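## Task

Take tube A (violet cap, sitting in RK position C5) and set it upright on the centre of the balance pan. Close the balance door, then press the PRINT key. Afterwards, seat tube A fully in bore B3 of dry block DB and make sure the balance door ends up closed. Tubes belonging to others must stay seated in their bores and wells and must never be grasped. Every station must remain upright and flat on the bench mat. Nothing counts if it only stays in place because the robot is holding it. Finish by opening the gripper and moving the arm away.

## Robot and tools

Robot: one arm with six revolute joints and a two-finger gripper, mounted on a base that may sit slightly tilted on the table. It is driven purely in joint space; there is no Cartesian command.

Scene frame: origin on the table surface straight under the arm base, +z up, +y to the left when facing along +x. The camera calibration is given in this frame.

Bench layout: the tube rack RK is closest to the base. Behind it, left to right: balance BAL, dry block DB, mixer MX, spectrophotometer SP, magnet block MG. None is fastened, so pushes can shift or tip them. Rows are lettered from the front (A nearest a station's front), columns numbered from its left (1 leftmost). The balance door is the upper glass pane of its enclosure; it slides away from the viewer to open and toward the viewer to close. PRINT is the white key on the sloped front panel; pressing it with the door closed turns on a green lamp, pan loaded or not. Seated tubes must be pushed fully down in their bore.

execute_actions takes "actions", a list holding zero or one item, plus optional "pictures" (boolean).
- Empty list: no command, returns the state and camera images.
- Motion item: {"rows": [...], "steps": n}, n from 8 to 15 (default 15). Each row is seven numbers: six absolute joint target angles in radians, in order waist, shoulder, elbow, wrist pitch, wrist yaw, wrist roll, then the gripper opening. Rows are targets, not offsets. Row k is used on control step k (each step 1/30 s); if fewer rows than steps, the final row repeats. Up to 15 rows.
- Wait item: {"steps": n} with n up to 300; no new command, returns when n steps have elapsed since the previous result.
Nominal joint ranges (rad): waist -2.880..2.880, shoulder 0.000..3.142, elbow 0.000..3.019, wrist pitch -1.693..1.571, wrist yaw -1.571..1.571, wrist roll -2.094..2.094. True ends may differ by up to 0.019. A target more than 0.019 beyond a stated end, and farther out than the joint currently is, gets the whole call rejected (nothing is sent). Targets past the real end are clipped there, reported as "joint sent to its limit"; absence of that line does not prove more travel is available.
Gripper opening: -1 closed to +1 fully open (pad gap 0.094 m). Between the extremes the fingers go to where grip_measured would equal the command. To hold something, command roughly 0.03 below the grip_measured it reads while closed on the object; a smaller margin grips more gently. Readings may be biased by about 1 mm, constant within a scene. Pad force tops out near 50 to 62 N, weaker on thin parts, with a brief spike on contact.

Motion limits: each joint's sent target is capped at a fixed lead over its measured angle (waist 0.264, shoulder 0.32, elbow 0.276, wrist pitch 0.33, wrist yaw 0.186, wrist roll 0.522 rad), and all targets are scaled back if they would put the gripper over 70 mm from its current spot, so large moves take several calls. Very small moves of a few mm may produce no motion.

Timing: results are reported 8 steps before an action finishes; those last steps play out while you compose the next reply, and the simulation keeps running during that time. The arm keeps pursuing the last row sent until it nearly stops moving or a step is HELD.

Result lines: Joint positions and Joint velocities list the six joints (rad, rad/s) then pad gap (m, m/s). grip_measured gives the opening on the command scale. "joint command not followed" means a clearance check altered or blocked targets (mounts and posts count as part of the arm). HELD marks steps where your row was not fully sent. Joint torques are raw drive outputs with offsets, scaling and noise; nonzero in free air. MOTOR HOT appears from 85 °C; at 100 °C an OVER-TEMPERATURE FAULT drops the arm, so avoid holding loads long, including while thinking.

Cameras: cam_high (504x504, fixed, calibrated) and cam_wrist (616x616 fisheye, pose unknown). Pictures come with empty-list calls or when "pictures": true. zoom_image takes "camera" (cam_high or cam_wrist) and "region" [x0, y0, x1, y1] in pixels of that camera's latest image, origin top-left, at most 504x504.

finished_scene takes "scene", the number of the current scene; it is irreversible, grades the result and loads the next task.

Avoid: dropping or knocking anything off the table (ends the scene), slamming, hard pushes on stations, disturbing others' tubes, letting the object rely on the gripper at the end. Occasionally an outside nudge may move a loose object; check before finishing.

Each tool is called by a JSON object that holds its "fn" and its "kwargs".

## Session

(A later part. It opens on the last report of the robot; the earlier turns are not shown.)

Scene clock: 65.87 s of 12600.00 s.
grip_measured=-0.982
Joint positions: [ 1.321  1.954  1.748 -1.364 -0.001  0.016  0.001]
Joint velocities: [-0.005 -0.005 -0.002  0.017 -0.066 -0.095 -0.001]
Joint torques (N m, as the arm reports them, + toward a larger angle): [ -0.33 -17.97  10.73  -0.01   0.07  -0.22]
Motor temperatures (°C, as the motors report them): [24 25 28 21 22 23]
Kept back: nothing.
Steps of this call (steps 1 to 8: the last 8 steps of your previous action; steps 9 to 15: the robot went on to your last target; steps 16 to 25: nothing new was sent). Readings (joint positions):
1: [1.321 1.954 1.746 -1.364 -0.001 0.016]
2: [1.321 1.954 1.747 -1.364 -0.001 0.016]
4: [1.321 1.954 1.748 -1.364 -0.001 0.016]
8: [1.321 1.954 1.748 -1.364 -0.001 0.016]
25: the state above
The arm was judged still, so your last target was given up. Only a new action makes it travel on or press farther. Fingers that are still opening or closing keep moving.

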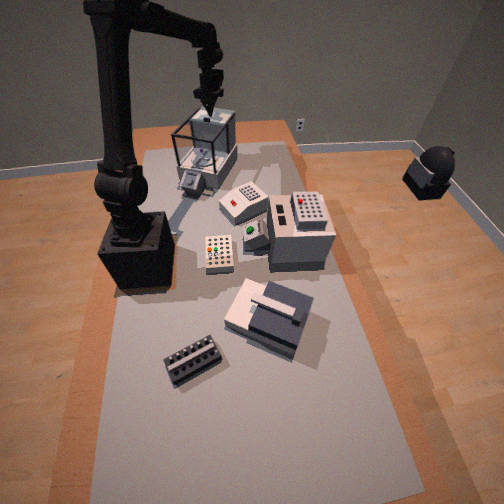

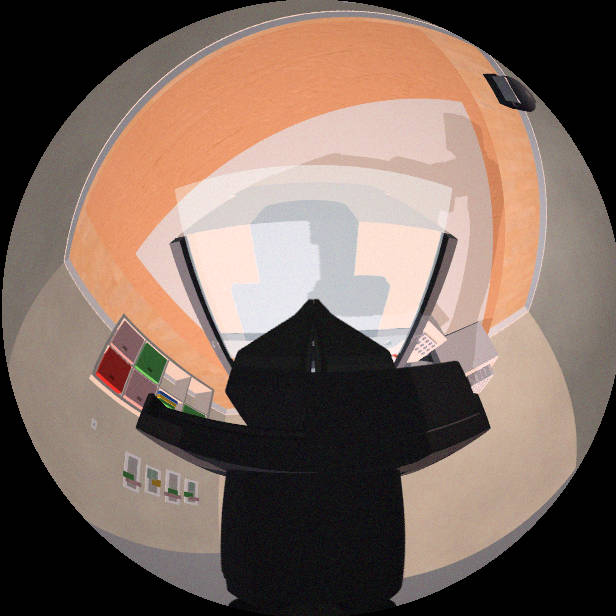

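{"fn": "execute_actions", "kwargs": {"actions": [{"rows":[[1.315,1.925,1.735,-1.35,0,0,-1],[1.315,1.912,1.713,-1.34,0,0,-1],[1.315,1.9,1.693,-1.33,0,0,-1],[1.315,1.887,1.672,-1.32,0,0,-1],[1.315,1.875,1.652,-1.315,0,0,-1],[1.315,1.862,1.631,-1.31,0,0,-1],[1.315,1.85,1.612,-1.3,0,0,-1],[1.315,1.837,1.592,-1.295,0,0,-1],[1.315,1.825,1.573,-1.285,0,0,-1],[1.315,1.812,1.553,-1.28,0,0,-1],[1.315,1.8,1.535,-1.27,0,0,-1],[1.315,1.787,1.516,-1.265,0,0,-1],[1.315,1.775,1.498,-1.26,0,0,-1]]}]}}

{"fn": "execute_actions", "kwargs": {"actions": [{"steps":25}], "pictures": true}}

{"fn": "zoom_image", "kwargs": {"camera": "cam_high", "region": [165, 85, 245, 165]}}

Scene clock: 66.93 s of 12600.00 s.
grip_measured=-0.982
Joint positions: [ 1.321  1.892  1.646 -1.322 -0.001  0.016  0.001]
Joint velocities: [-0.015 -0.396 -0.618  0.178 -0.037 -0.007  0.001]
Joint torques (N m, as the arm reports them, + toward a larger angle): [ -0.31 -18.49   7.81   0.15   0.08  -0.22]
Motor temperatures (°C, as the motors report them): [24 25 28 21 22 23]
Steps of this call (steps 1 to 25: nothing new was sent; steps 26 to 32: the first 7 steps of this action). Readings (joint positions):
26: [1.321 1.954 1.746 -1.363 -0.001 0.016]
27: [1.321 1.950 1.740 -1.357 -0.001 0.016]
29: [1.321 1.931 1.710 -1.341 -0.001 0.016]
32: the state above

Scene clock: 67.77 s of 12600.00 s.
grip_measured=-0.982
Joint positions: [ 1.321  1.791  1.496 -1.267 -0.001  0.016  0.001]
Joint velocities: [ 0.005  0.005  0.017 -0.007 -0.051  0.022  0.001]
Joint torques (N m, as the arm reports them, + toward a larger angle): [ -0.28 -17.01   7.58   0.14   0.08  -0.22]
Motor temperatures (°C, as the motors report them): [24 25 28 21 22 23]
Kept back: nothing.
Steps of this call (steps 1 to 8: the last 8 steps of your previous action; steps 9 to 25: the robot went on to your last target). Readings (joint positions):
1: [1.321 1.878 1.625 -1.316 -0.001 0.016]
2: [1.321 1.865 1.605 -1.307 -0.001 0.016]
4: [1.321 1.841 1.567 -1.289 -0.001 0.016]
8: [1.321 1.799 1.504 -1.269 -0.001 0.016]
25: the state above

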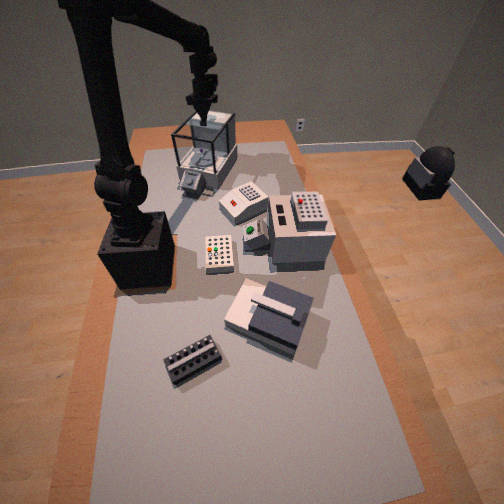

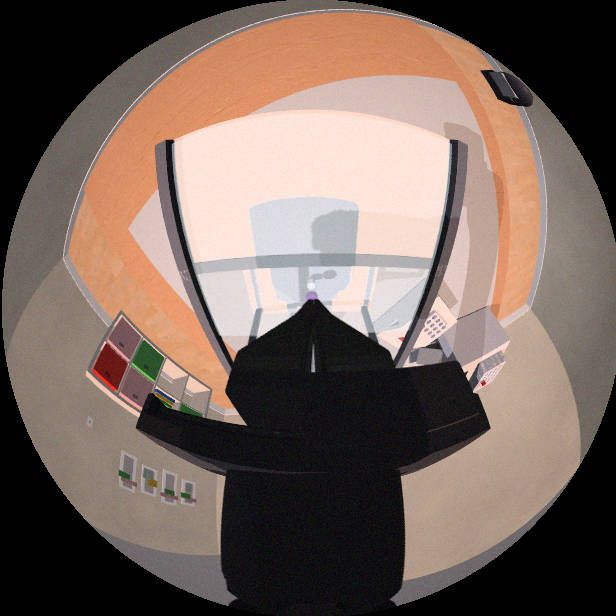

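Region (165, 85, 245, 165) of cam_high's 504x504 image, scaled by 6.300, with more detail than that image has.

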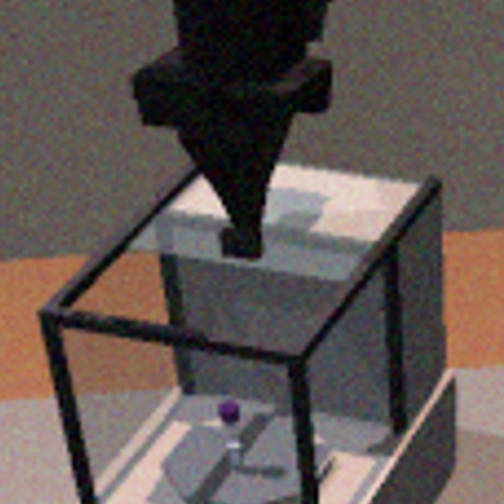

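{"fn": "execute_actions", "kwargs": {"actions": [{"rows":[[1.315,1.765,1.47,-1.255,0,0,-1],[1.315,1.752,1.452,-1.25,0,0,-1],[1.315,1.74,1.435,-1.245,0,0,-1],[1.315,1.727,1.417,-1.24,0,0,-1],[1.315,1.715,1.4,-1.235,0,0,-1],[1.315,1.702,1.382,-1.23,0,0,-1],[1.315,1.69,1.366,-1.225,0,0,-1],[1.315,1.677,1.348,-1.22,0,0,-1],[1.315,1.665,1.332,-1.215,0,0,-1],[1.315,1.652,1.315,-1.21,0,0,-1],[1.315,1.64,1.299,-1.205,0,0,-1],[1.315,1.627,1.282,-1.2,0,0,-1],[1.315,1.615,1.266,-1.195,0,0,-1],[1.315,1.605,1.253,-1.19,0,0,-1]]}]}}

{"fn": "execute_actions", "kwargs": {"actions": [{"steps":25}], "pictures": true}}

{"fn": "zoom_image", "kwargs": {"camera": "cam_high", "region": [165, 85, 245, 165]}}

Scene clock: 68.60 s of 12600.00 s.
grip_measured=-0.982
Joint positions: [ 1.321  1.73   1.401 -1.233 -0.001  0.016  0.001]
Joint velocities: [-0.005 -0.405 -0.545  0.095  0.022  0.081  0.   ]
Joint torques (N m, as the arm reports them, + toward a larger angle): [ -0.24 -16.12   7.08  -0.11   0.07  -0.22]
Motor temperatures (°C, as the motors report them): [24 25 28 21 22 23]
Steps of this call (steps 1 to 15: the robot went on to your last target; steps 16 to 18: nothing new was sent; steps 19 to 25: the first 7 steps of this action). Readings (joint positions):
19: [1.321 1.791 1.492 -1.265 -0.001 0.016]
20: [1.321 1.787 1.484 -1.258 -0.001 0.016]
22: [1.321 1.768 1.458 -1.247 -0.001 0.016]
25: the state above

Scene clock: 69.43 s of 12600.00 s.
grip_measured=-0.982
Joint positions: [ 1.321  1.618  1.251 -1.198 -0.001  0.016  0.001]
Joint velocities: [ 0.005 -0.015  0.002 -0.022  0.037 -0.037 -0.001]
Joint torques (N m, as the arm reports them, + toward a larger angle): [ -0.2  -14.17   7.34   0.15   0.08  -0.22]
Motor temperatures (°C, as the motors report them): [24 25 28 21 22 23]
Kept back: nothing.
Steps of this call (steps 1 to 8: the last 8 steps of your previous action; steps 9 to 25: the robot went on to your last target). Readings (joint positions):
1: [1.321 1.717 1.382 -1.230 -0.001 0.016]
2: [1.321 1.704 1.363 -1.225 -0.001 0.016]
4: [1.321 1.679 1.328 -1.217 -0.001 0.016]
8: [1.321 1.633 1.266 -1.198 -0.001 0.016]
25: the state above

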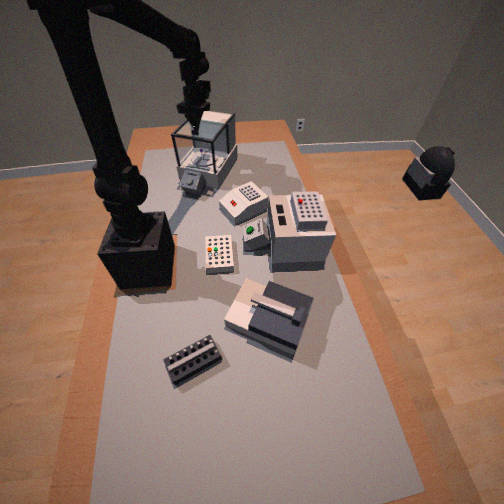

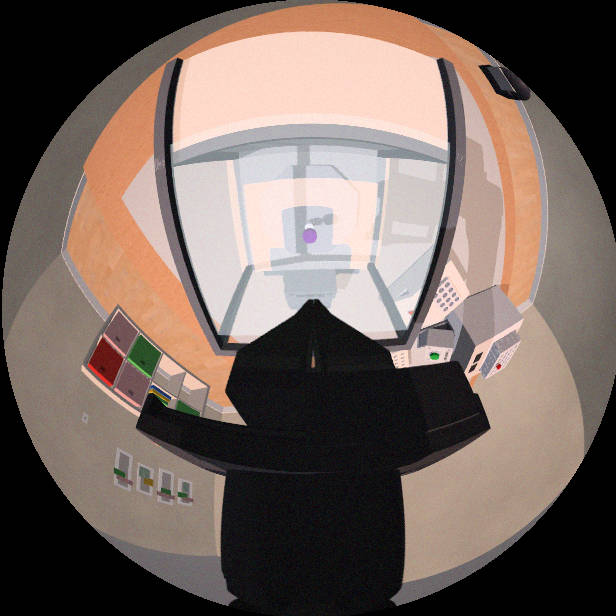

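Region (165, 85, 245, 165) of cam_high's 504x504 image, scaled by 6.300, with more detail than that image has.

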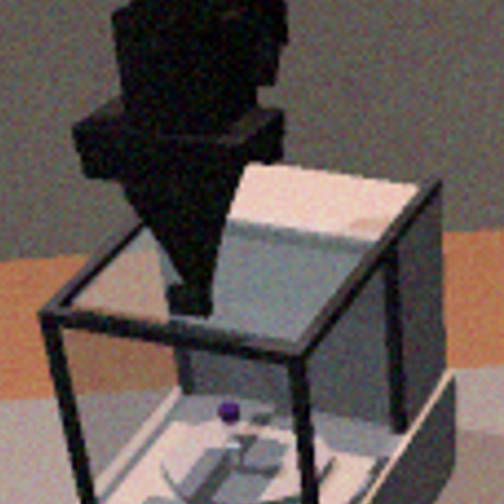

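{"fn": "execute_actions", "kwargs": {"actions": [{"rows":[[1.315,1.595,1.238,-1.19,0,0,-1],[1.315,1.588,1.229,-1.19,0,0,-1],[1.315,1.581,1.22,-1.19,0,0,-1],[1.315,1.574,1.211,-1.19,0,0,-1],[1.315,1.567,1.202,-1.19,0,0,-1],[1.315,1.56,1.193,-1.19,0,0,-1],[1.315,1.553,1.184,-1.19,0,0,-1]]}]}}

{"fn": "execute_actions", "kwargs": {"actions": [{"steps":25}], "pictures": true}}

{"fn": "zoom_image", "kwargs": {"camera": "cam_high", "region": [150, 100, 250, 200]}}

Scene clock: 70.07 s of 12600.00 s.
grip_measured=-0.982
Joint positions: [ 1.321  1.587  1.204 -1.185 -0.001  0.016  0.001]
Joint velocities: [-0.015 -0.22  -0.168  0.286 -0.007  0.007 -0.001]
Joint torques (N m, as the arm reports them, + toward a larger angle): [ -0.29 -14.36   6.29  -1.12   0.07  -0.22]
Motor temperatures (°C, as the motors report them): [24 25 28 21 22 23]
Steps of this call (steps 1 to 12: the robot went on to your last target; steps 13 to 19: the first 7 steps of this action). Readings (joint positions):
13: [1.321 1.618 1.249 -1.197 -0.001 0.016]
14: [1.321 1.616 1.245 -1.194 -0.001 0.016]
16: [1.321 1.608 1.232 -1.190 -0.001 0.016]
19: the state above

Scene clock: 70.90 s of 12600.00 s.
grip_measured=-0.982
Joint positions: [ 1.321  1.563  1.194 -1.178 -0.001  0.016  0.001]
Joint velocities: [-0.015 -0.005 -0.002 -0.017 -0.022  0.022 -0.001]
Joint torques (N m, as the arm reports them, + toward a larger angle): [ -0.22 -13.13   6.42  -0.5    0.07  -0.22]
Motor temperatures (°C, as the motors report them): [24 25 28 21 22 23]
Kept back: nothing.
Steps of this call (steps 1 to 8: the last 8 steps of your previous action; steps 9 to 25: the robot went on to your last target). Readings (joint positions):
1: [1.321 1.580 1.201 -1.179 -0.001 0.016]
2: [1.321 1.574 1.198 -1.178 -0.001 0.016]
4: [1.321 1.566 1.195 -1.178 -0.001 0.016]
8: [1.321 1.563 1.194 -1.178 -0.001 0.016]
25: the state above

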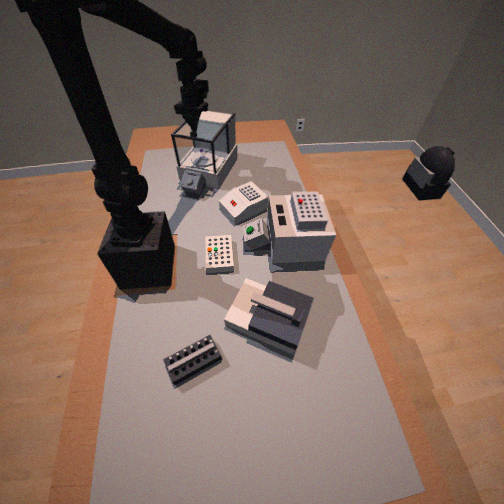

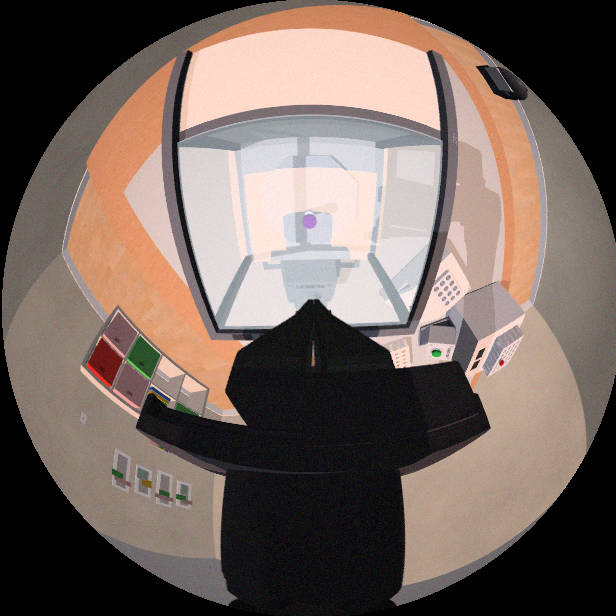

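Region (150, 100, 250, 200) of cam_high's 504x504 image, scaled by 5.040, with more detail than that image has.

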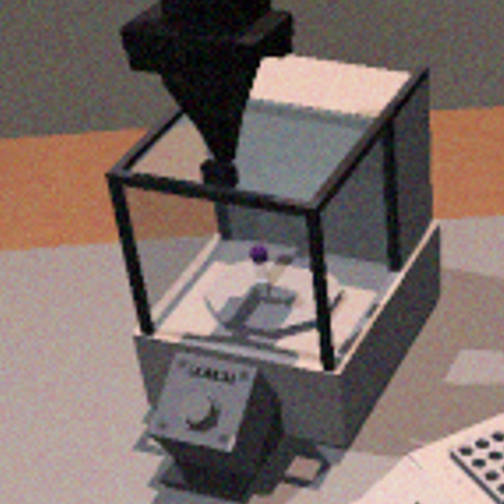

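{"fn": "execute_actions", "kwargs": {"actions": [{"rows":[[1.315,1.53,1.27,-1.25,0,0.5,-1],[1.315,1.53,1.27,-1.25,0,0.5,-1],[1.315,1.53,1.27,-1.25,0,0.5,-1],[1.315,1.53,1.27,-1.25,0,0.5,-1],[1.315,1.53,1.27,-1.25,0,0.5,-1],[1.315,1.4,1.14,-1.27,0,1.57,-1],[1.315,1.4,1.14,-1.27,0,1.57,-1],[1.315,1.4,1.14,-1.27,0,1.57,-1],[1.315,1.4,1.14,-1.27,0,1.57,-1],[1.315,1.27,0.95,-1.23,0,1.57,-1]]}]}}

{"fn": "execute_actions", "kwargs": {"actions": [{"steps":30}]}}

{"fn": "execute_actions", "kwargs": {"actions": [{"rows":[[1.315,1.3,0.88,-1.13,0,1.57,-1],[1.315,1.3,0.88,-1.13,0,1.57,-1],[1.315,1.3,0.88,-1.13,0,1.57,-1],[1.315,1.35,0.8,-1.0,0,1.57,-1],[1.315,1.35,0.8,-1.0,0,1.57,-1],[1.315,1.35,0.8,-1.0,0,1.57,-1],[1.315,1.43,0.72,-0.84,0,1.57,-1]]}]}}

{"fn": "execute_actions", "kwargs": {"actions": [{"steps":30}], "pictures": true}}

{"fn": "zoom_image", "kwargs": {"camera": "cam_high", "region": [140, 110, 240, 210]}}

Scene clock: 72.50 s of 12600.00 s.
grip_measured=-0.982
Joint positions: [ 1.321  1.516  1.189 -1.235 -0.001  0.505  0.001]
Joint velocities: [-0.005 -0.933 -0.833 -0.164  0.051  2.703 -0.001]
Joint torques (N m, as the arm reports them, + toward a larger angle): [ -0.57 -16.79   7.35  -0.93   0.09   0.11]
Motor temperatures (°C, as the motors report them): [24 25 28 21 22 23]
Steps of this call (steps 1 to 15: the robot went on to your last target; steps 16 to 41: nothing new was sent; steps 42 to 48: the first 7 steps of this action). Readings (joint positions):
42: [1.321 1.562 1.199 -1.185 -0.001 0.087]
43: [1.321 1.562 1.207 -1.200 -0.001 0.167]
45: [1.321 1.557 1.219 -1.225 -0.001 0.282]
48: the state above

Scene clock: 73.50 s of 12600.00 s.
grip_measured=-0.982
Joint positions: [ 1.321  1.269  0.928 -1.238 -0.001  1.552  0.001]
Joint velocities: [-0.005 -0.005  0.012 -0.017 -0.007 -0.007  0.001]
Joint torques (N m, as the arm reports them, + toward a larger angle): [-0.03 -7.65  8.81  0.08  0.15  0.16]
Motor temperatures (°C, as the motors report them): [24 25 28 21 22 23]
Kept back: nothing.
Steps of this call (steps 1 to 8: the last 8 steps of your previous action; steps 9 to 30: the robot went on to your last target). Readings (joint positions):
1: [1.321 1.485 1.162 -1.243 -0.001 0.602]
2: [1.321 1.454 1.140 -1.254 -0.001 0.700]
4: [1.321 1.370 1.055 -1.233 -0.001 0.893]
8: [1.321 1.245 0.930 -1.241 -0.001 1.256]
30: the state above

Scene clock: 73.73 s of 12600.00 s.
grip_measured=-0.983
Joint positions: [ 1.321  1.333  0.801 -1.002 -0.001  1.554  0.001]
Joint velocities: [-0.005  0.611 -0.862  1.941  0.037 -0.007  0.   ]
Joint torques (N m, as the arm reports them, + toward a larger angle): [-0.08 -3.25  4.58  0.36  0.15  0.12]
Motor temperatures (°C, as the motors report them): [24 25 28 21 22 23]
Steps of this call (steps 1 to 7: the first 7 steps of this action). Readings (joint positions):
1: [1.321 1.269 0.921 -1.221 -0.001 1.553]
2: [1.321 1.270 0.910 -1.189 -0.001 1.553]
4: [1.321 1.284 0.878 -1.130 -0.001 1.553]
7: the state above

Scene clock: 74.73 s of 12600.00 s.
grip_measured=-0.983
Joint positions: [ 1.321  1.443  0.694 -0.85  -0.001  1.555  0.001]
Joint velocities: [-0.005 -0.015 -0.007 -0.002  0.037 -0.007 -0.   ]
Joint torques (N m, as the arm reports them, + toward a larger angle): [-0.09 -9.31  7.16  0.07  0.15  0.16]
Motor temperatures (°C, as the motors report them): [24 25 27 21 22 23]
Kept back: nothing.
Steps of this call (steps 1 to 8: the last 8 steps of your previous action; steps 9 to 30: the robot went on to your last target). Readings (joint positions):
1: [1.321 1.358 0.771 -0.941 -0.001 1.554]
2: [1.321 1.388 0.746 -0.900 -0.001 1.554]
4: [1.321 1.441 0.712 -0.867 -0.001 1.554]
8: [1.321 1.461 0.694 -0.859 -0.001 1.555]
30: the state above
The arm was judged still, so your last target was given up. Only a new action makes it travel on or press farther. Fingers that are still opening or closing keep moving.

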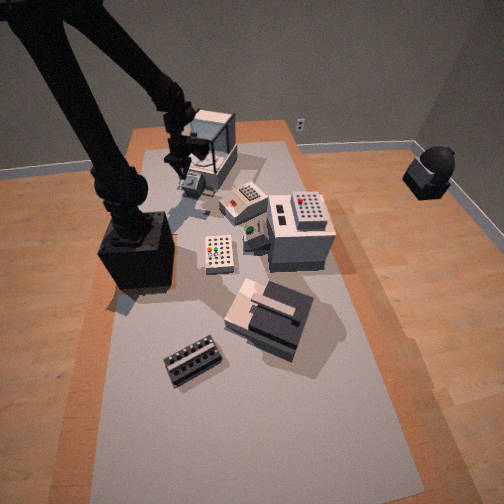

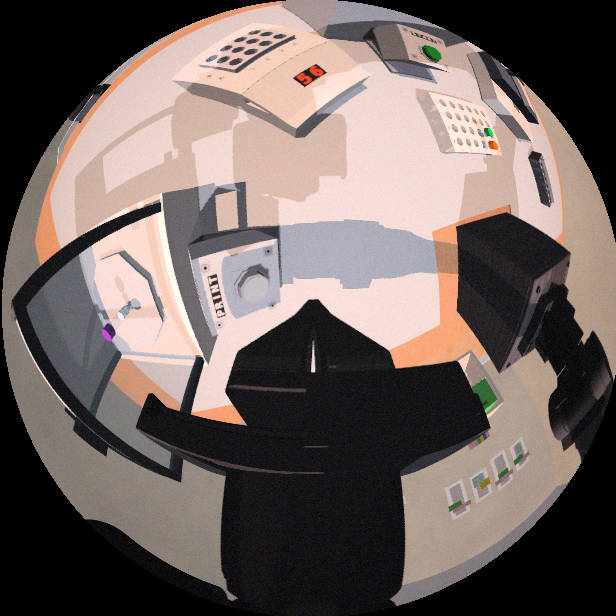

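Region (140, 110, 240, 210) of cam_high's 504x504 image, scaled by 5.040, with more detail than that image has.

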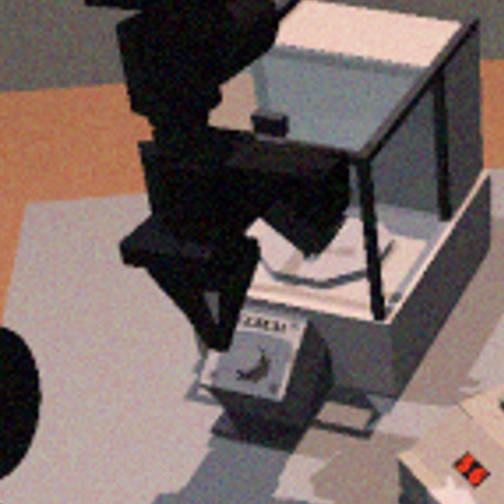

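{"fn": "execute_actions", "kwargs": {"actions": []}}

Scene clock: 76.17 s of 12600.00 s.
grip_measured=-0.983
Joint positions: [ 1.321  1.443  0.694 -0.85  -0.001  1.555  0.001]
Joint velocities: [ 0.015 -0.005  0.012 -0.027 -0.007 -0.081 -0.001]
Joint torques (N m, as the arm reports them, + toward a larger angle): [-0.07 -9.21  7.2   0.08  0.15  0.16]
Motor temperatures (°C, as the motors report them): [24 25 27 21 22 23]
Kept back: nothing.
Steps of this call (steps 1 to 43: nothing new was sent). Readings (joint positions):
1: [1.321 1.443 0.694 -0.850 -0.001 1.555]
2: [1.321 1.443 0.694 -0.850 -0.001 1.555]
4: [1.321 1.443 0.694 -0.850 -0.001 1.555]
8: [1.321 1.443 0.694 -0.850 -0.001 1.555]
43: the state above

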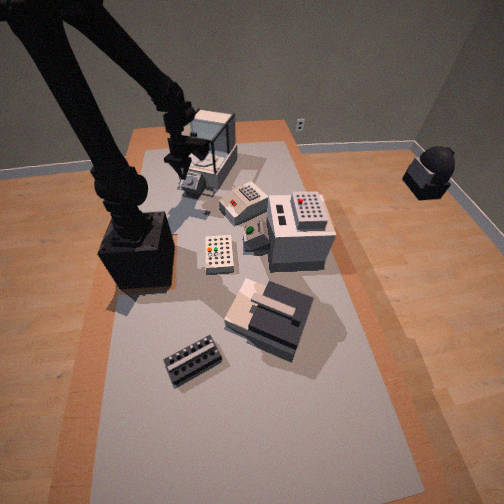

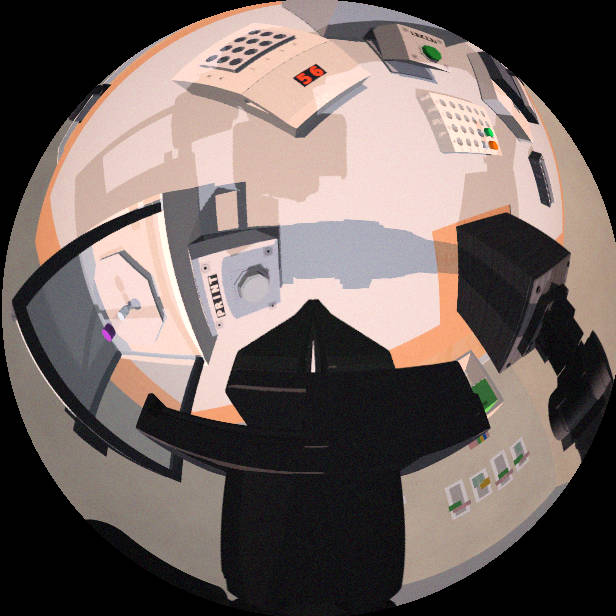

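{"fn": "execute_actions", "kwargs": {"actions": [{"rows":[[1.315,1.46,0.75,-0.83,0,1.57,-1],[1.315,1.48,0.77,-0.82,0,1.57,-1],[1.315,1.5,0.79,-0.81,0,1.57,-1],[1.315,1.52,0.81,-0.81,0,1.57,-1]]}]}}

{"fn": "execute_actions", "kwargs": {"actions": [{"steps":15}], "pictures": true}}

Scene clock: 76.70 s of 12600.00 s.
grip_measured=-0.983
Joint positions: [ 1.321  1.515  0.771 -0.821 -0.001  1.555  0.001]
Joint velocities: [-0.015  0.278  0.335  0.139 -0.081  0.007 -0.   ]
Joint torques (N m, as the arm reports them, + toward a larger angle): [ -0.18 -10.34   6.7   -0.11   0.15   0.15]
Motor temperatures (°C, as the motors report them): [24 25 27 21 22 23]
Steps of this call (steps 1 to 9: nothing new was sent; steps 10 to 16: the first 7 steps of this action). Readings (joint positions):
10: [1.321 1.444 0.695 -0.849 -0.001 1.555]
11: [1.321 1.448 0.699 -0.847 -0.001 1.555]
13: [1.321 1.471 0.723 -0.838 -0.001 1.555]
16: the state above

Scene clock: 77.20 s of 12600.00 s.
grip_measured=-0.983
Joint positions: [ 1.321  1.525  0.785 -0.814 -0.001  1.555  0.001]
Joint velocities: [-0.015  0.005 -0.022  0.007  0.095 -0.037  0.   ]
Joint torques (N m, as the arm reports them, + toward a larger angle): [-0.08 -9.98  7.3  -0.1   0.15  0.15]
Motor temperatures (°C, as the motors report them): [24 25 27 21 22 23]
Kept back: nothing.
Steps of this call (steps 1 to 8: the last 8 steps of your previous action; steps 9 to 15: the robot went on to your last target). Readings (joint positions):
1: [1.321 1.522 0.780 -0.817 -0.001 1.555]
2: [1.321 1.525 0.784 -0.815 -0.001 1.555]
4: [1.321 1.525 0.785 -0.814 -0.001 1.555]
8: [1.321 1.525 0.785 -0.814 -0.001 1.555]
15: the state above

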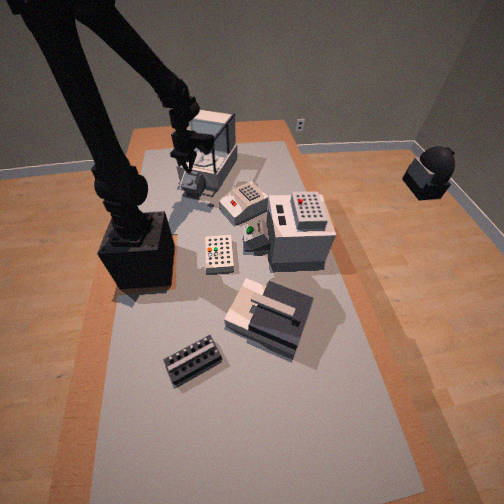

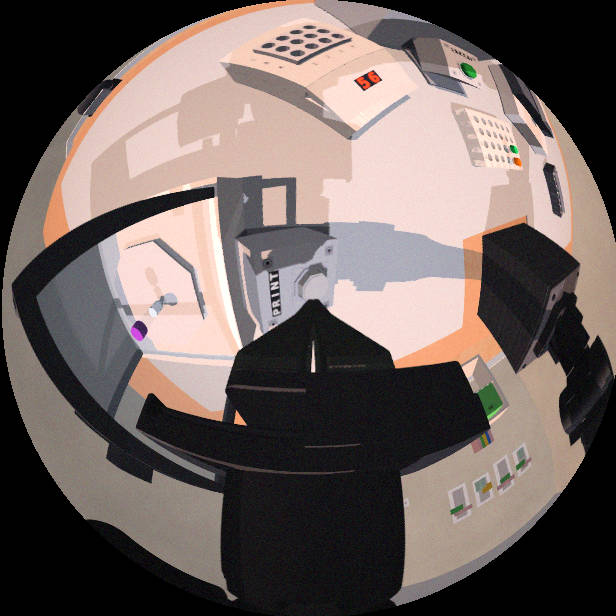

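{"fn": "execute_actions", "kwargs": {"actions": [{"rows":[[1.315,1.535,0.785,-0.8,0,1.57,-1],[1.315,1.55,0.775,-0.78,0,1.57,-1],[1.315,1.565,0.77,-0.76,0,1.57,-1],[1.315,1.575,0.765,-0.745,0,1.57,-1]]}]}}

{"fn": "execute_actions", "kwargs": {"actions": [{"steps":15}], "pictures": true}}

Scene clock: 77.70 s of 12600.00 s.
grip_measured=-0.983
Joint positions: [ 1.321  1.565  0.767 -0.759 -0.001  1.555  0.001]
Joint velocities: [ 0.005  0.22  -0.071  0.061 -0.007  0.022 -0.   ]
Joint torques (N m, as the arm reports them, + toward a larger angle): [-0.07 -9.87  5.36  0.14  0.15  0.15]
Motor temperatures (°C, as the motors report them): [24 25 27 21 22 23]
Steps of this call (steps 1 to 8: the robot went on to your last target; steps 9 to 15: the first 7 steps of this action). Readings (joint positions):
9: [1.321 1.525 0.784 -0.814 -0.001 1.555]
10: [1.321 1.526 0.783 -0.808 -0.001 1.555]
12: [1.321 1.537 0.776 -0.783 -0.001 1.555]
15: the state above

Scene clock: 78.20 s of 12600.00 s.
grip_measured=-0.983
Joint positions: [ 1.321  1.579  0.757 -0.755 -0.001  1.555  0.001]
Joint velocities: [-0.015  0.005 -0.017 -0.002  0.007  0.022 -0.001]
Joint torques (N m, as the arm reports them, + toward a larger angle): [ -0.15 -10.03   5.44   0.1    0.15   0.15]
Motor temperatures (°C, as the motors report them): [24 25 27 21 22 23]
Kept back: nothing.
Steps of this call (steps 1 to 8: the last 8 steps of your previous action; steps 9 to 15: the robot went on to your last target). Readings (joint positions):
1: [1.321 1.572 0.764 -0.757 -0.001 1.555]
2: [1.321 1.577 0.761 -0.757 -0.001 1.555]
4: [1.321 1.579 0.758 -0.757 -0.001 1.555]
8: [1.321 1.579 0.757 -0.755 -0.001 1.555]
15: the state above

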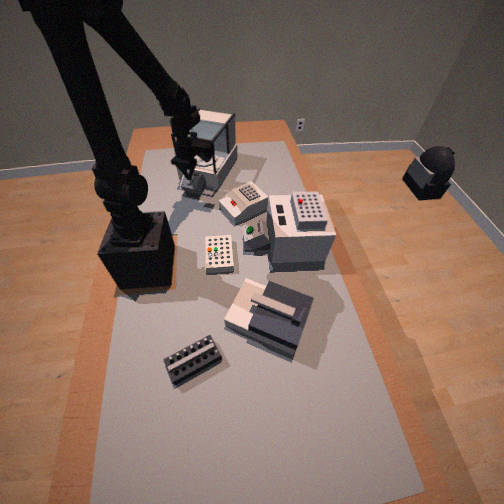

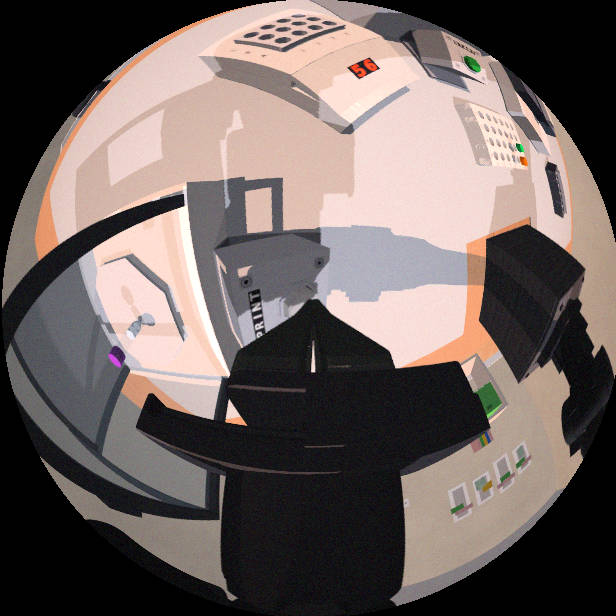

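{"fn": "execute_actions", "kwargs": {"actions": [{"rows":[[1.34,1.59,0.79,-0.75,0,1.57,-1],[1.36,1.6,0.8,-0.75,0,1.57,-1],[1.36,1.615,0.8,-0.74,0,1.57,-1],[1.36,1.63,0.8,-0.725,0,1.57,-1]]}]}}

{"fn": "execute_actions", "kwargs": {"actions": [{"steps":15}], "pictures": true}}

Scene clock: 78.67 s of 12600.00 s.
grip_measured=-0.983
Joint positions: [ 1.346  1.619  0.768 -0.74  -0.     1.555  0.001]
Joint velocities: [ 0.073  0.161  0.002 -0.002  0.022 -0.066 -0.   ]
Joint torques (N m, as the arm reports them, + toward a larger angle): [ 0.97 -9.74  7.01  0.28  0.15  0.15]
Motor temperatures (°C, as the motors report them): [24 25 27 21 22 23]
Steps of this call (steps 1 to 7: the robot went on to your last target; steps 8 to 14: the first 7 steps of this action). Readings (joint positions):
8: [1.322 1.580 0.757 -0.755 -0.001 1.555]
9: [1.324 1.581 0.758 -0.755 -0.000 1.555]
11: [1.333 1.592 0.762 -0.751 -0.000 1.555]
14: the state above

Scene clock: 79.17 s of 12600.00 s.
grip_measured=-0.983
Joint positions: [ 1.348  1.625  0.768 -0.74  -0.     1.555  0.001]
Joint velocities: [-0.005 -0.015  0.002 -0.002  0.022 -0.051  0.001]
Joint torques (N m, as the arm reports them, + toward a larger angle): [ 1.22 -9.53  7.    0.25  0.14  0.15]
Motor temperatures (°C, as the motors report them): [24 25 27 21 22 23]
Kept back: nothing.
Steps of this call (steps 1 to 8: the last 8 steps of your previous action; steps 9 to 15: the robot went on to your last target). Readings (joint positions):
1: [1.348 1.623 0.768 -0.740 -0.000 1.555]
2: [1.348 1.625 0.768 -0.740 -0.000 1.555]
4: [1.348 1.625 0.768 -0.740 -0.000 1.555]
8: [1.348 1.625 0.768 -0.740 -0.000 1.555]
15: the state above
The arm was judged still, so your last target was given up. Only a new action makes it travel on or press farther. Fingers that are still opening or closing keep moving.

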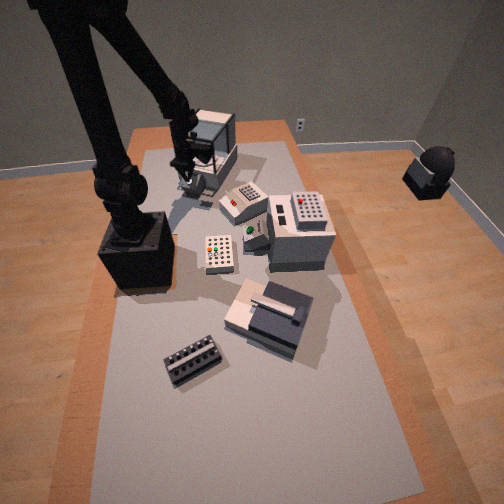

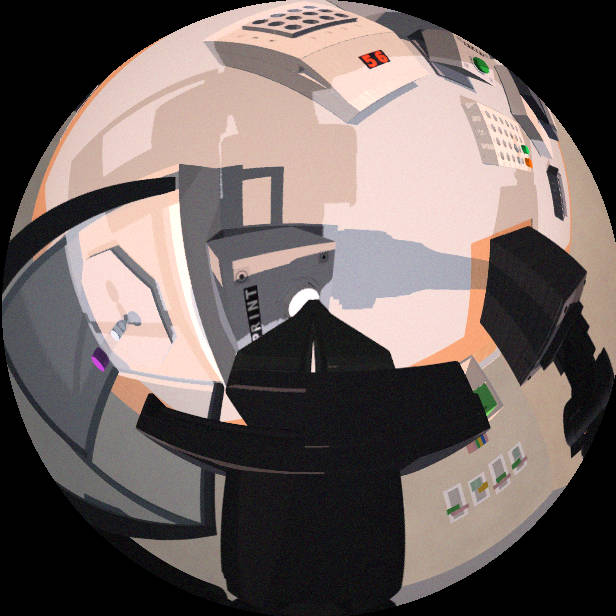

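On the key; press.

{"fn": "execute_actions", "kwargs": {"actions": [{"rows":[[1.36,1.64,0.8,-0.71,0,1.57,-1],[1.36,1.655,0.8,-0.7,0,1.57,-1]]}]}}

{"fn": "execute_actions", "kwargs": {"actions": [{"steps":12}], "pictures": true}}

{"fn": "zoom_image", "kwargs": {"camera": "cam_high", "region": [150,100,280,230]}}

Scene clock: 79.60 s of 12600.00 s.
grip_measured=-0.983
Joint positions: [ 1.348  1.635  0.768 -0.733 -0.     1.555  0.001]
Joint velocities: [-0.005  0.015  0.007  0.007  0.007  0.007  0.   ]
Joint torques (N m, as the arm reports them, + toward a larger angle): [ 1.15 -8.46  6.94  0.83  0.14  0.15]
Motor temperatures (°C, as the motors report them): [24 25 27 21 22 23]
Steps of this call (steps 1 to 6: nothing new was sent; steps 7 to 13: the first 7 steps of this action). Readings (joint positions):
7: [1.348 1.625 0.768 -0.740 -0.000 1.555]
8: [1.348 1.626 0.768 -0.739 -0.000 1.555]
10: [1.348 1.631 0.768 -0.734 -0.000 1.555]
13: the state above

Scene clock: 80.00 s of 12600.00 s.
grip_measured=-0.983
Joint positions: [ 1.348  1.636  0.768 -0.733 -0.     1.555  0.001]
Joint velocities: [-0.005 -0.005 -0.002  0.012 -0.007  0.037  0.   ]
Joint torques (N m, as the arm reports them, + toward a larger angle): [ 1.21 -8.43  6.92  0.84  0.14  0.15]
Motor temperatures (°C, as the motors report them): [24 25 27 21 22 23]
Kept back: nothing.
Steps of this call (steps 1 to 8: the last 8 steps of your previous action; steps 9 to 12: the robot went on to your last target). Readings (joint positions):
1: [1.348 1.636 0.768 -0.733 -0.000 1.555]
2: [1.348 1.636 0.768 -0.733 -0.000 1.555]
4: [1.348 1.636 0.768 -0.733 -0.000 1.555]
8: [1.348 1.636 0.768 -0.733 -0.000 1.555]
12: the state above

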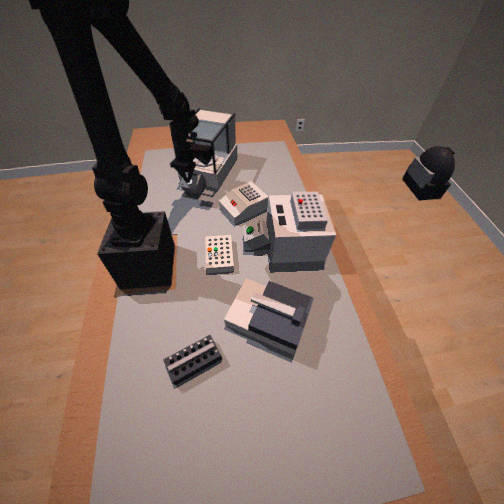

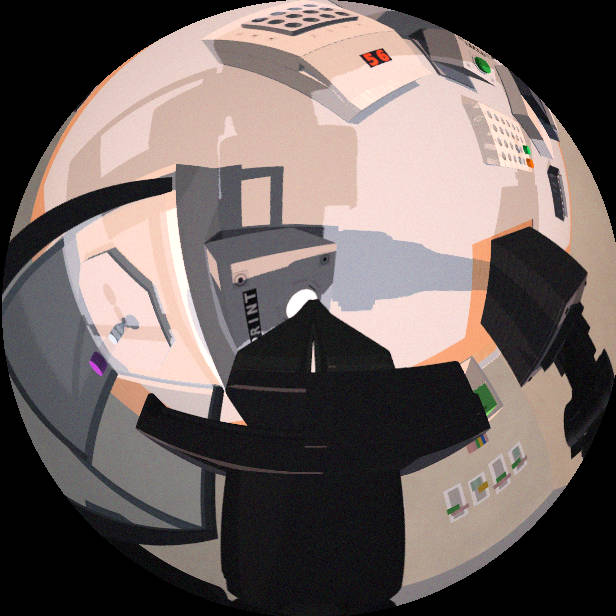

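Region (150, 100, 280, 230) of cam_high's 504x504 image, scaled by 3.877, with more detail than that image has.

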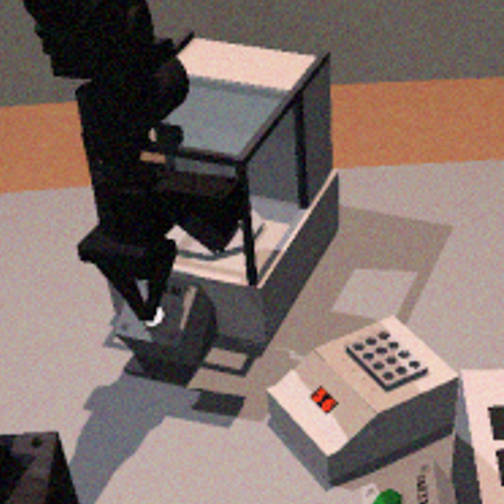

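Lamp hidden; press a bit more, then back off to look.

{"fn": "execute_actions", "kwargs": {"actions": [{"rows":[[1.36,1.67,0.81,-0.68,0,1.57,-1],[1.36,1.685,0.82,-0.67,0,1.57,-1]]}]}}

{"fn": "execute_actions", "kwargs": {"actions": [{"rows":[[1.36,1.63,0.8,-0.72,0,1.57,-1],[1.36,1.6,0.8,-0.75,0,1.57,-1],[1.36,1.56,0.8,-0.79,0,1.57,-1],[1.36,1.52,0.8,-0.83,0,1.57,-1],[1.35,1.48,0.8,-0.87,0,1.57,-1],[1.34,1.44,0.8,-0.91,0,1.57,-1],[1.33,1.4,0.81,-0.95,0,1.57,-1],[1.315,1.36,0.83,-1.0,0,1.57,-1],[1.315,1.33,0.86,-1.06,0,1.57,-1],[1.315,1.3,0.9,-1.13,0,1.57,-1]]}]}}

{"fn": "execute_actions", "kwargs": {"actions": [{"steps":20}], "pictures": true}}

{"fn": "zoom_image", "kwargs": {"camera": "cam_high", "region": [150,100,280,230]}}

Scene clock: 80.80 s of 12600.00 s.
grip_measured=-0.984
Joint positions: [ 1.348  1.64   0.77  -0.729 -0.     1.556  0.001]
Joint velocities: [-0.015 -0.015  0.012 -0.012 -0.007 -0.037 -0.001]
Joint torques (N m, as the arm reports them, + toward a larger angle): [ 1.19 -6.98  8.33  1.76  0.14  0.13]
Motor temperatures (°C, as the motors report them): [24 25 27 21 22 23]
Steps of this call (steps 1 to 15: the robot went on to your last target; steps 16 to 17: nothing new was sent; steps 18 to 24: the first 7 steps of this action). Readings (joint positions):
18: [1.348 1.636 0.768 -0.730 -0.000 1.555]
19: [1.348 1.640 0.769 -0.729 -0.000 1.555]
21: [1.348 1.640 0.770 -0.729 -0.000 1.556]
24: the state above

Scene clock: 81.30 s of 12600.00 s.
grip_measured=-0.984
Joint positions: [ 1.348  1.52   0.77  -0.866 -0.     1.557  0.001]
Joint velocities: [-0.005 -1.197  0.012 -1.057 -0.022 -0.037  0.002]
Joint torques (N m, as the arm reports them, + toward a larger angle): [ -1.02 -13.12   8.24  -0.39   0.13   0.14]
Motor temperatures (°C, as the motors report them): [24 25 27 21 22 23]
Steps of this call (steps 1 to 8: the last 8 steps of your previous action; steps 9 to 15: the first 7 steps of this action). Readings (joint positions):
9: [1.348 1.638 0.770 -0.734 -0.000 1.557]
10: [1.348 1.634 0.770 -0.739 -0.000 1.557]
12: [1.348 1.611 0.770 -0.772 -0.000 1.557]
15: the state above

Scene clock: 81.97 s of 12600.00 s.
grip_measured=-0.984
Joint positions: [ 1.329  1.299  0.886 -1.121 -0.     1.557  0.001]
Joint velocities: [-0.015 -0.005 -0.012  0.007  0.037  0.007 -0.   ]
Joint torques (N m, as the arm reports them, + toward a larger angle): [-0.61 -8.12  8.08 -0.47  0.14  0.13]
Motor temperatures (°C, as the motors report them): [24 25 27 21 22 23]
Kept back: nothing.
Steps of this call (steps 1 to 8: the last 8 steps of your previous action; steps 9 to 20: the robot went on to your last target). Readings (joint positions):
1: [1.347 1.477 0.771 -0.906 -0.000 1.557]
2: [1.344 1.432 0.777 -0.950 -0.000 1.557]
4: [1.337 1.353 0.808 -1.046 -0.000 1.557]
8: [1.329 1.274 0.877 -1.111 -0.000 1.557]
20: the state above

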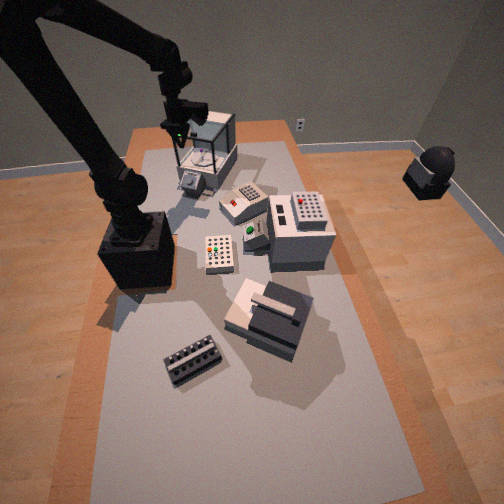

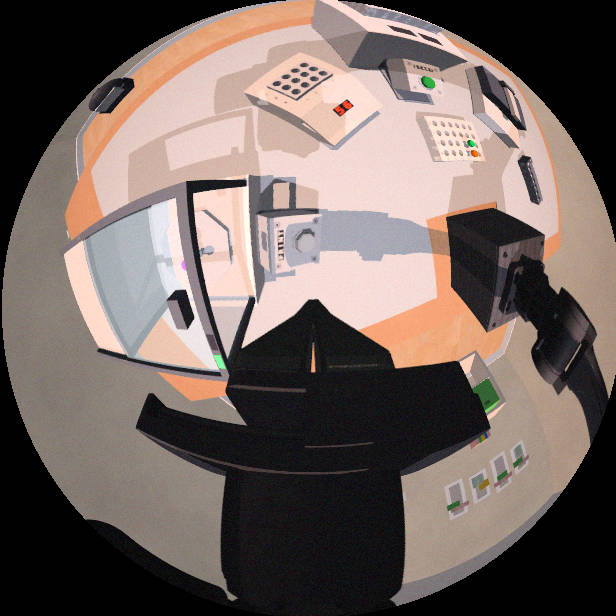

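Region (150, 100, 280, 230) of cam_high's 504x504 image, scaled by 3.877, with more detail than that image has.

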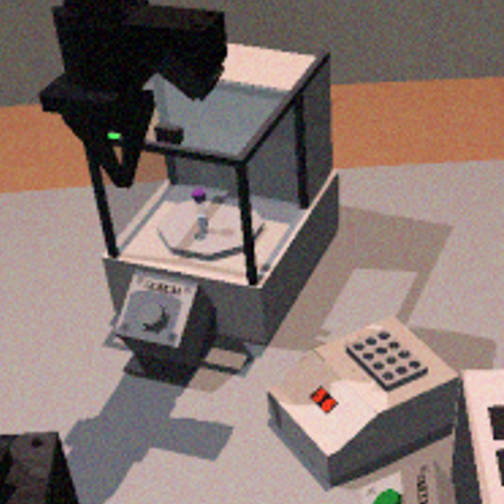

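{"fn": "execute_actions", "kwargs": {"actions": [{"rows":[[1.31,1.29,0.95,-1.19,0,1.4,-1],[1.31,1.29,1.0,-1.24,0,1.2,-1],[1.31,1.29,1.04,-1.28,0,1.0,-1],[1.31,1.3,1.06,-1.3,0,0.8,-1],[1.31,1.3,1.06,-1.3,0,0.6,-1],[1.31,1.3,1.06,-1.3,0,0.4,-1],[1.31,1.3,1.06,-1.3,0,0.2,-1],[1.31,1.3,1.06,-1.3,0,0,-1]]}]}}

{"fn": "execute_actions", "kwargs": {"actions": [{"rows":[[1.31,1.3,1.06,-1.3,0,0,-1],[1.31,1.3,1.06,-1.3,0,0,-1],[1.31,1.3,1.06,-1.3,0,0,-1],[1.31,1.3,1.06,-1.3,0,0,-1],[1.31,1.33,1.065,-1.28,0,0,-1],[1.31,1.36,1.07,-1.26,0,0,-1],[1.31,1.39,1.075,-1.23,0,0,-1],[1.31,1.41,1.08,-1.21,0,0,-1],[1.31,1.43,1.08,-1.19,0,0,-1]]}]}}

{"fn": "execute_actions", "kwargs": {"actions": [{"steps":20}], "pictures": true}}

Scene clock: 82.73 s of 12600.00 s.
grip_measured=-0.984
Joint positions: [ 1.326  1.3    1.003 -1.281 -0.     1.01   0.001]
Joint velocities: [-0.005 -0.005  0.525 -0.1    0.051 -2.747 -0.001]
Joint torques (N m, as the arm reports them, + toward a larger angle): [-0.69 -8.6   9.   -0.59  0.13 -0.13]
Motor temperatures (°C, as the motors report them): [24 25 27 21 22 23]
Steps of this call (steps 1 to 15: the robot went on to your last target; step 16: nothing new was sent; steps 17 to 23: the first 7 steps of this action). Readings (joint positions):
17: [1.328 1.299 0.888 -1.131 -0.000 1.535]
18: [1.328 1.299 0.897 -1.160 -0.000 1.481]
20: [1.327 1.300 0.935 -1.237 -0.000 1.301]
23: the state above

Scene clock: 83.23 s of 12600.00 s.
grip_measured=-0.984
Joint positions: [ 1.326  1.318  1.032 -1.278 -0.     0.07   0.001]
Joint velocities: [-0.005  0.386  0.007  0.383  0.007 -0.359 -0.   ]
Joint torques (N m, as the arm reports them, + toward a larger angle): [-0.83 -4.94 10.57  0.57  0.06 -0.19]
Motor temperatures (°C, as the motors report them): [24 25 27 21 22 23]
Steps of this call (steps 1 to 8: the last 8 steps of your previous action; steps 9 to 15: the first 7 steps of this action). Readings (joint positions):
9: [1.326 1.300 1.032 -1.290 -0.000 0.224]
10: [1.326 1.300 1.032 -1.290 -0.000 0.182]
12: [1.326 1.300 1.032 -1.290 -0.000 0.122]
15: the state above

Scene clock: 83.90 s of 12600.00 s.
grip_measured=-0.984
Joint positions: [ 1.326  1.448  1.039 -1.199 -0.     0.016  0.001]
Joint velocities: [-0.015 -0.015  0.007 -0.027  0.007 -0.081 -0.   ]
Joint torques (N m, as the arm reports them, + toward a larger angle): [ -0.76 -11.81  10.01   0.08   0.05  -0.23]
Motor temperatures (°C, as the motors report them): [24 25 28 21 22 23]
Kept back: nothing.
Steps of this call (steps 1 to 8: the last 8 steps of your previous action; steps 9 to 20: the robot went on to your last target). Readings (joint positions):
1: [1.326 1.334 1.034 -1.262 -0.000 0.059]
2: [1.326 1.356 1.035 -1.243 -0.000 0.050]
4: [1.326 1.405 1.039 -1.212 -0.000 0.038]
8: [1.326 1.455 1.039 -1.199 -0.000 0.025]
20: the state above

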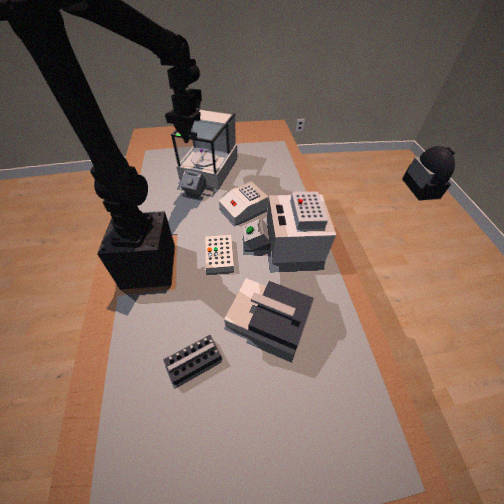

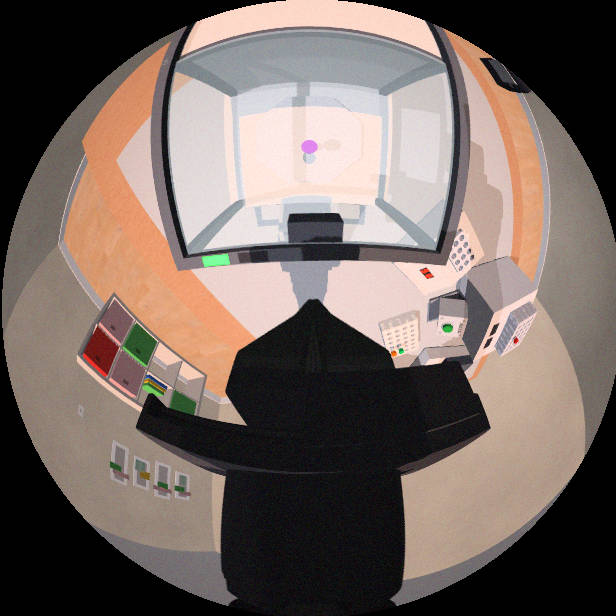

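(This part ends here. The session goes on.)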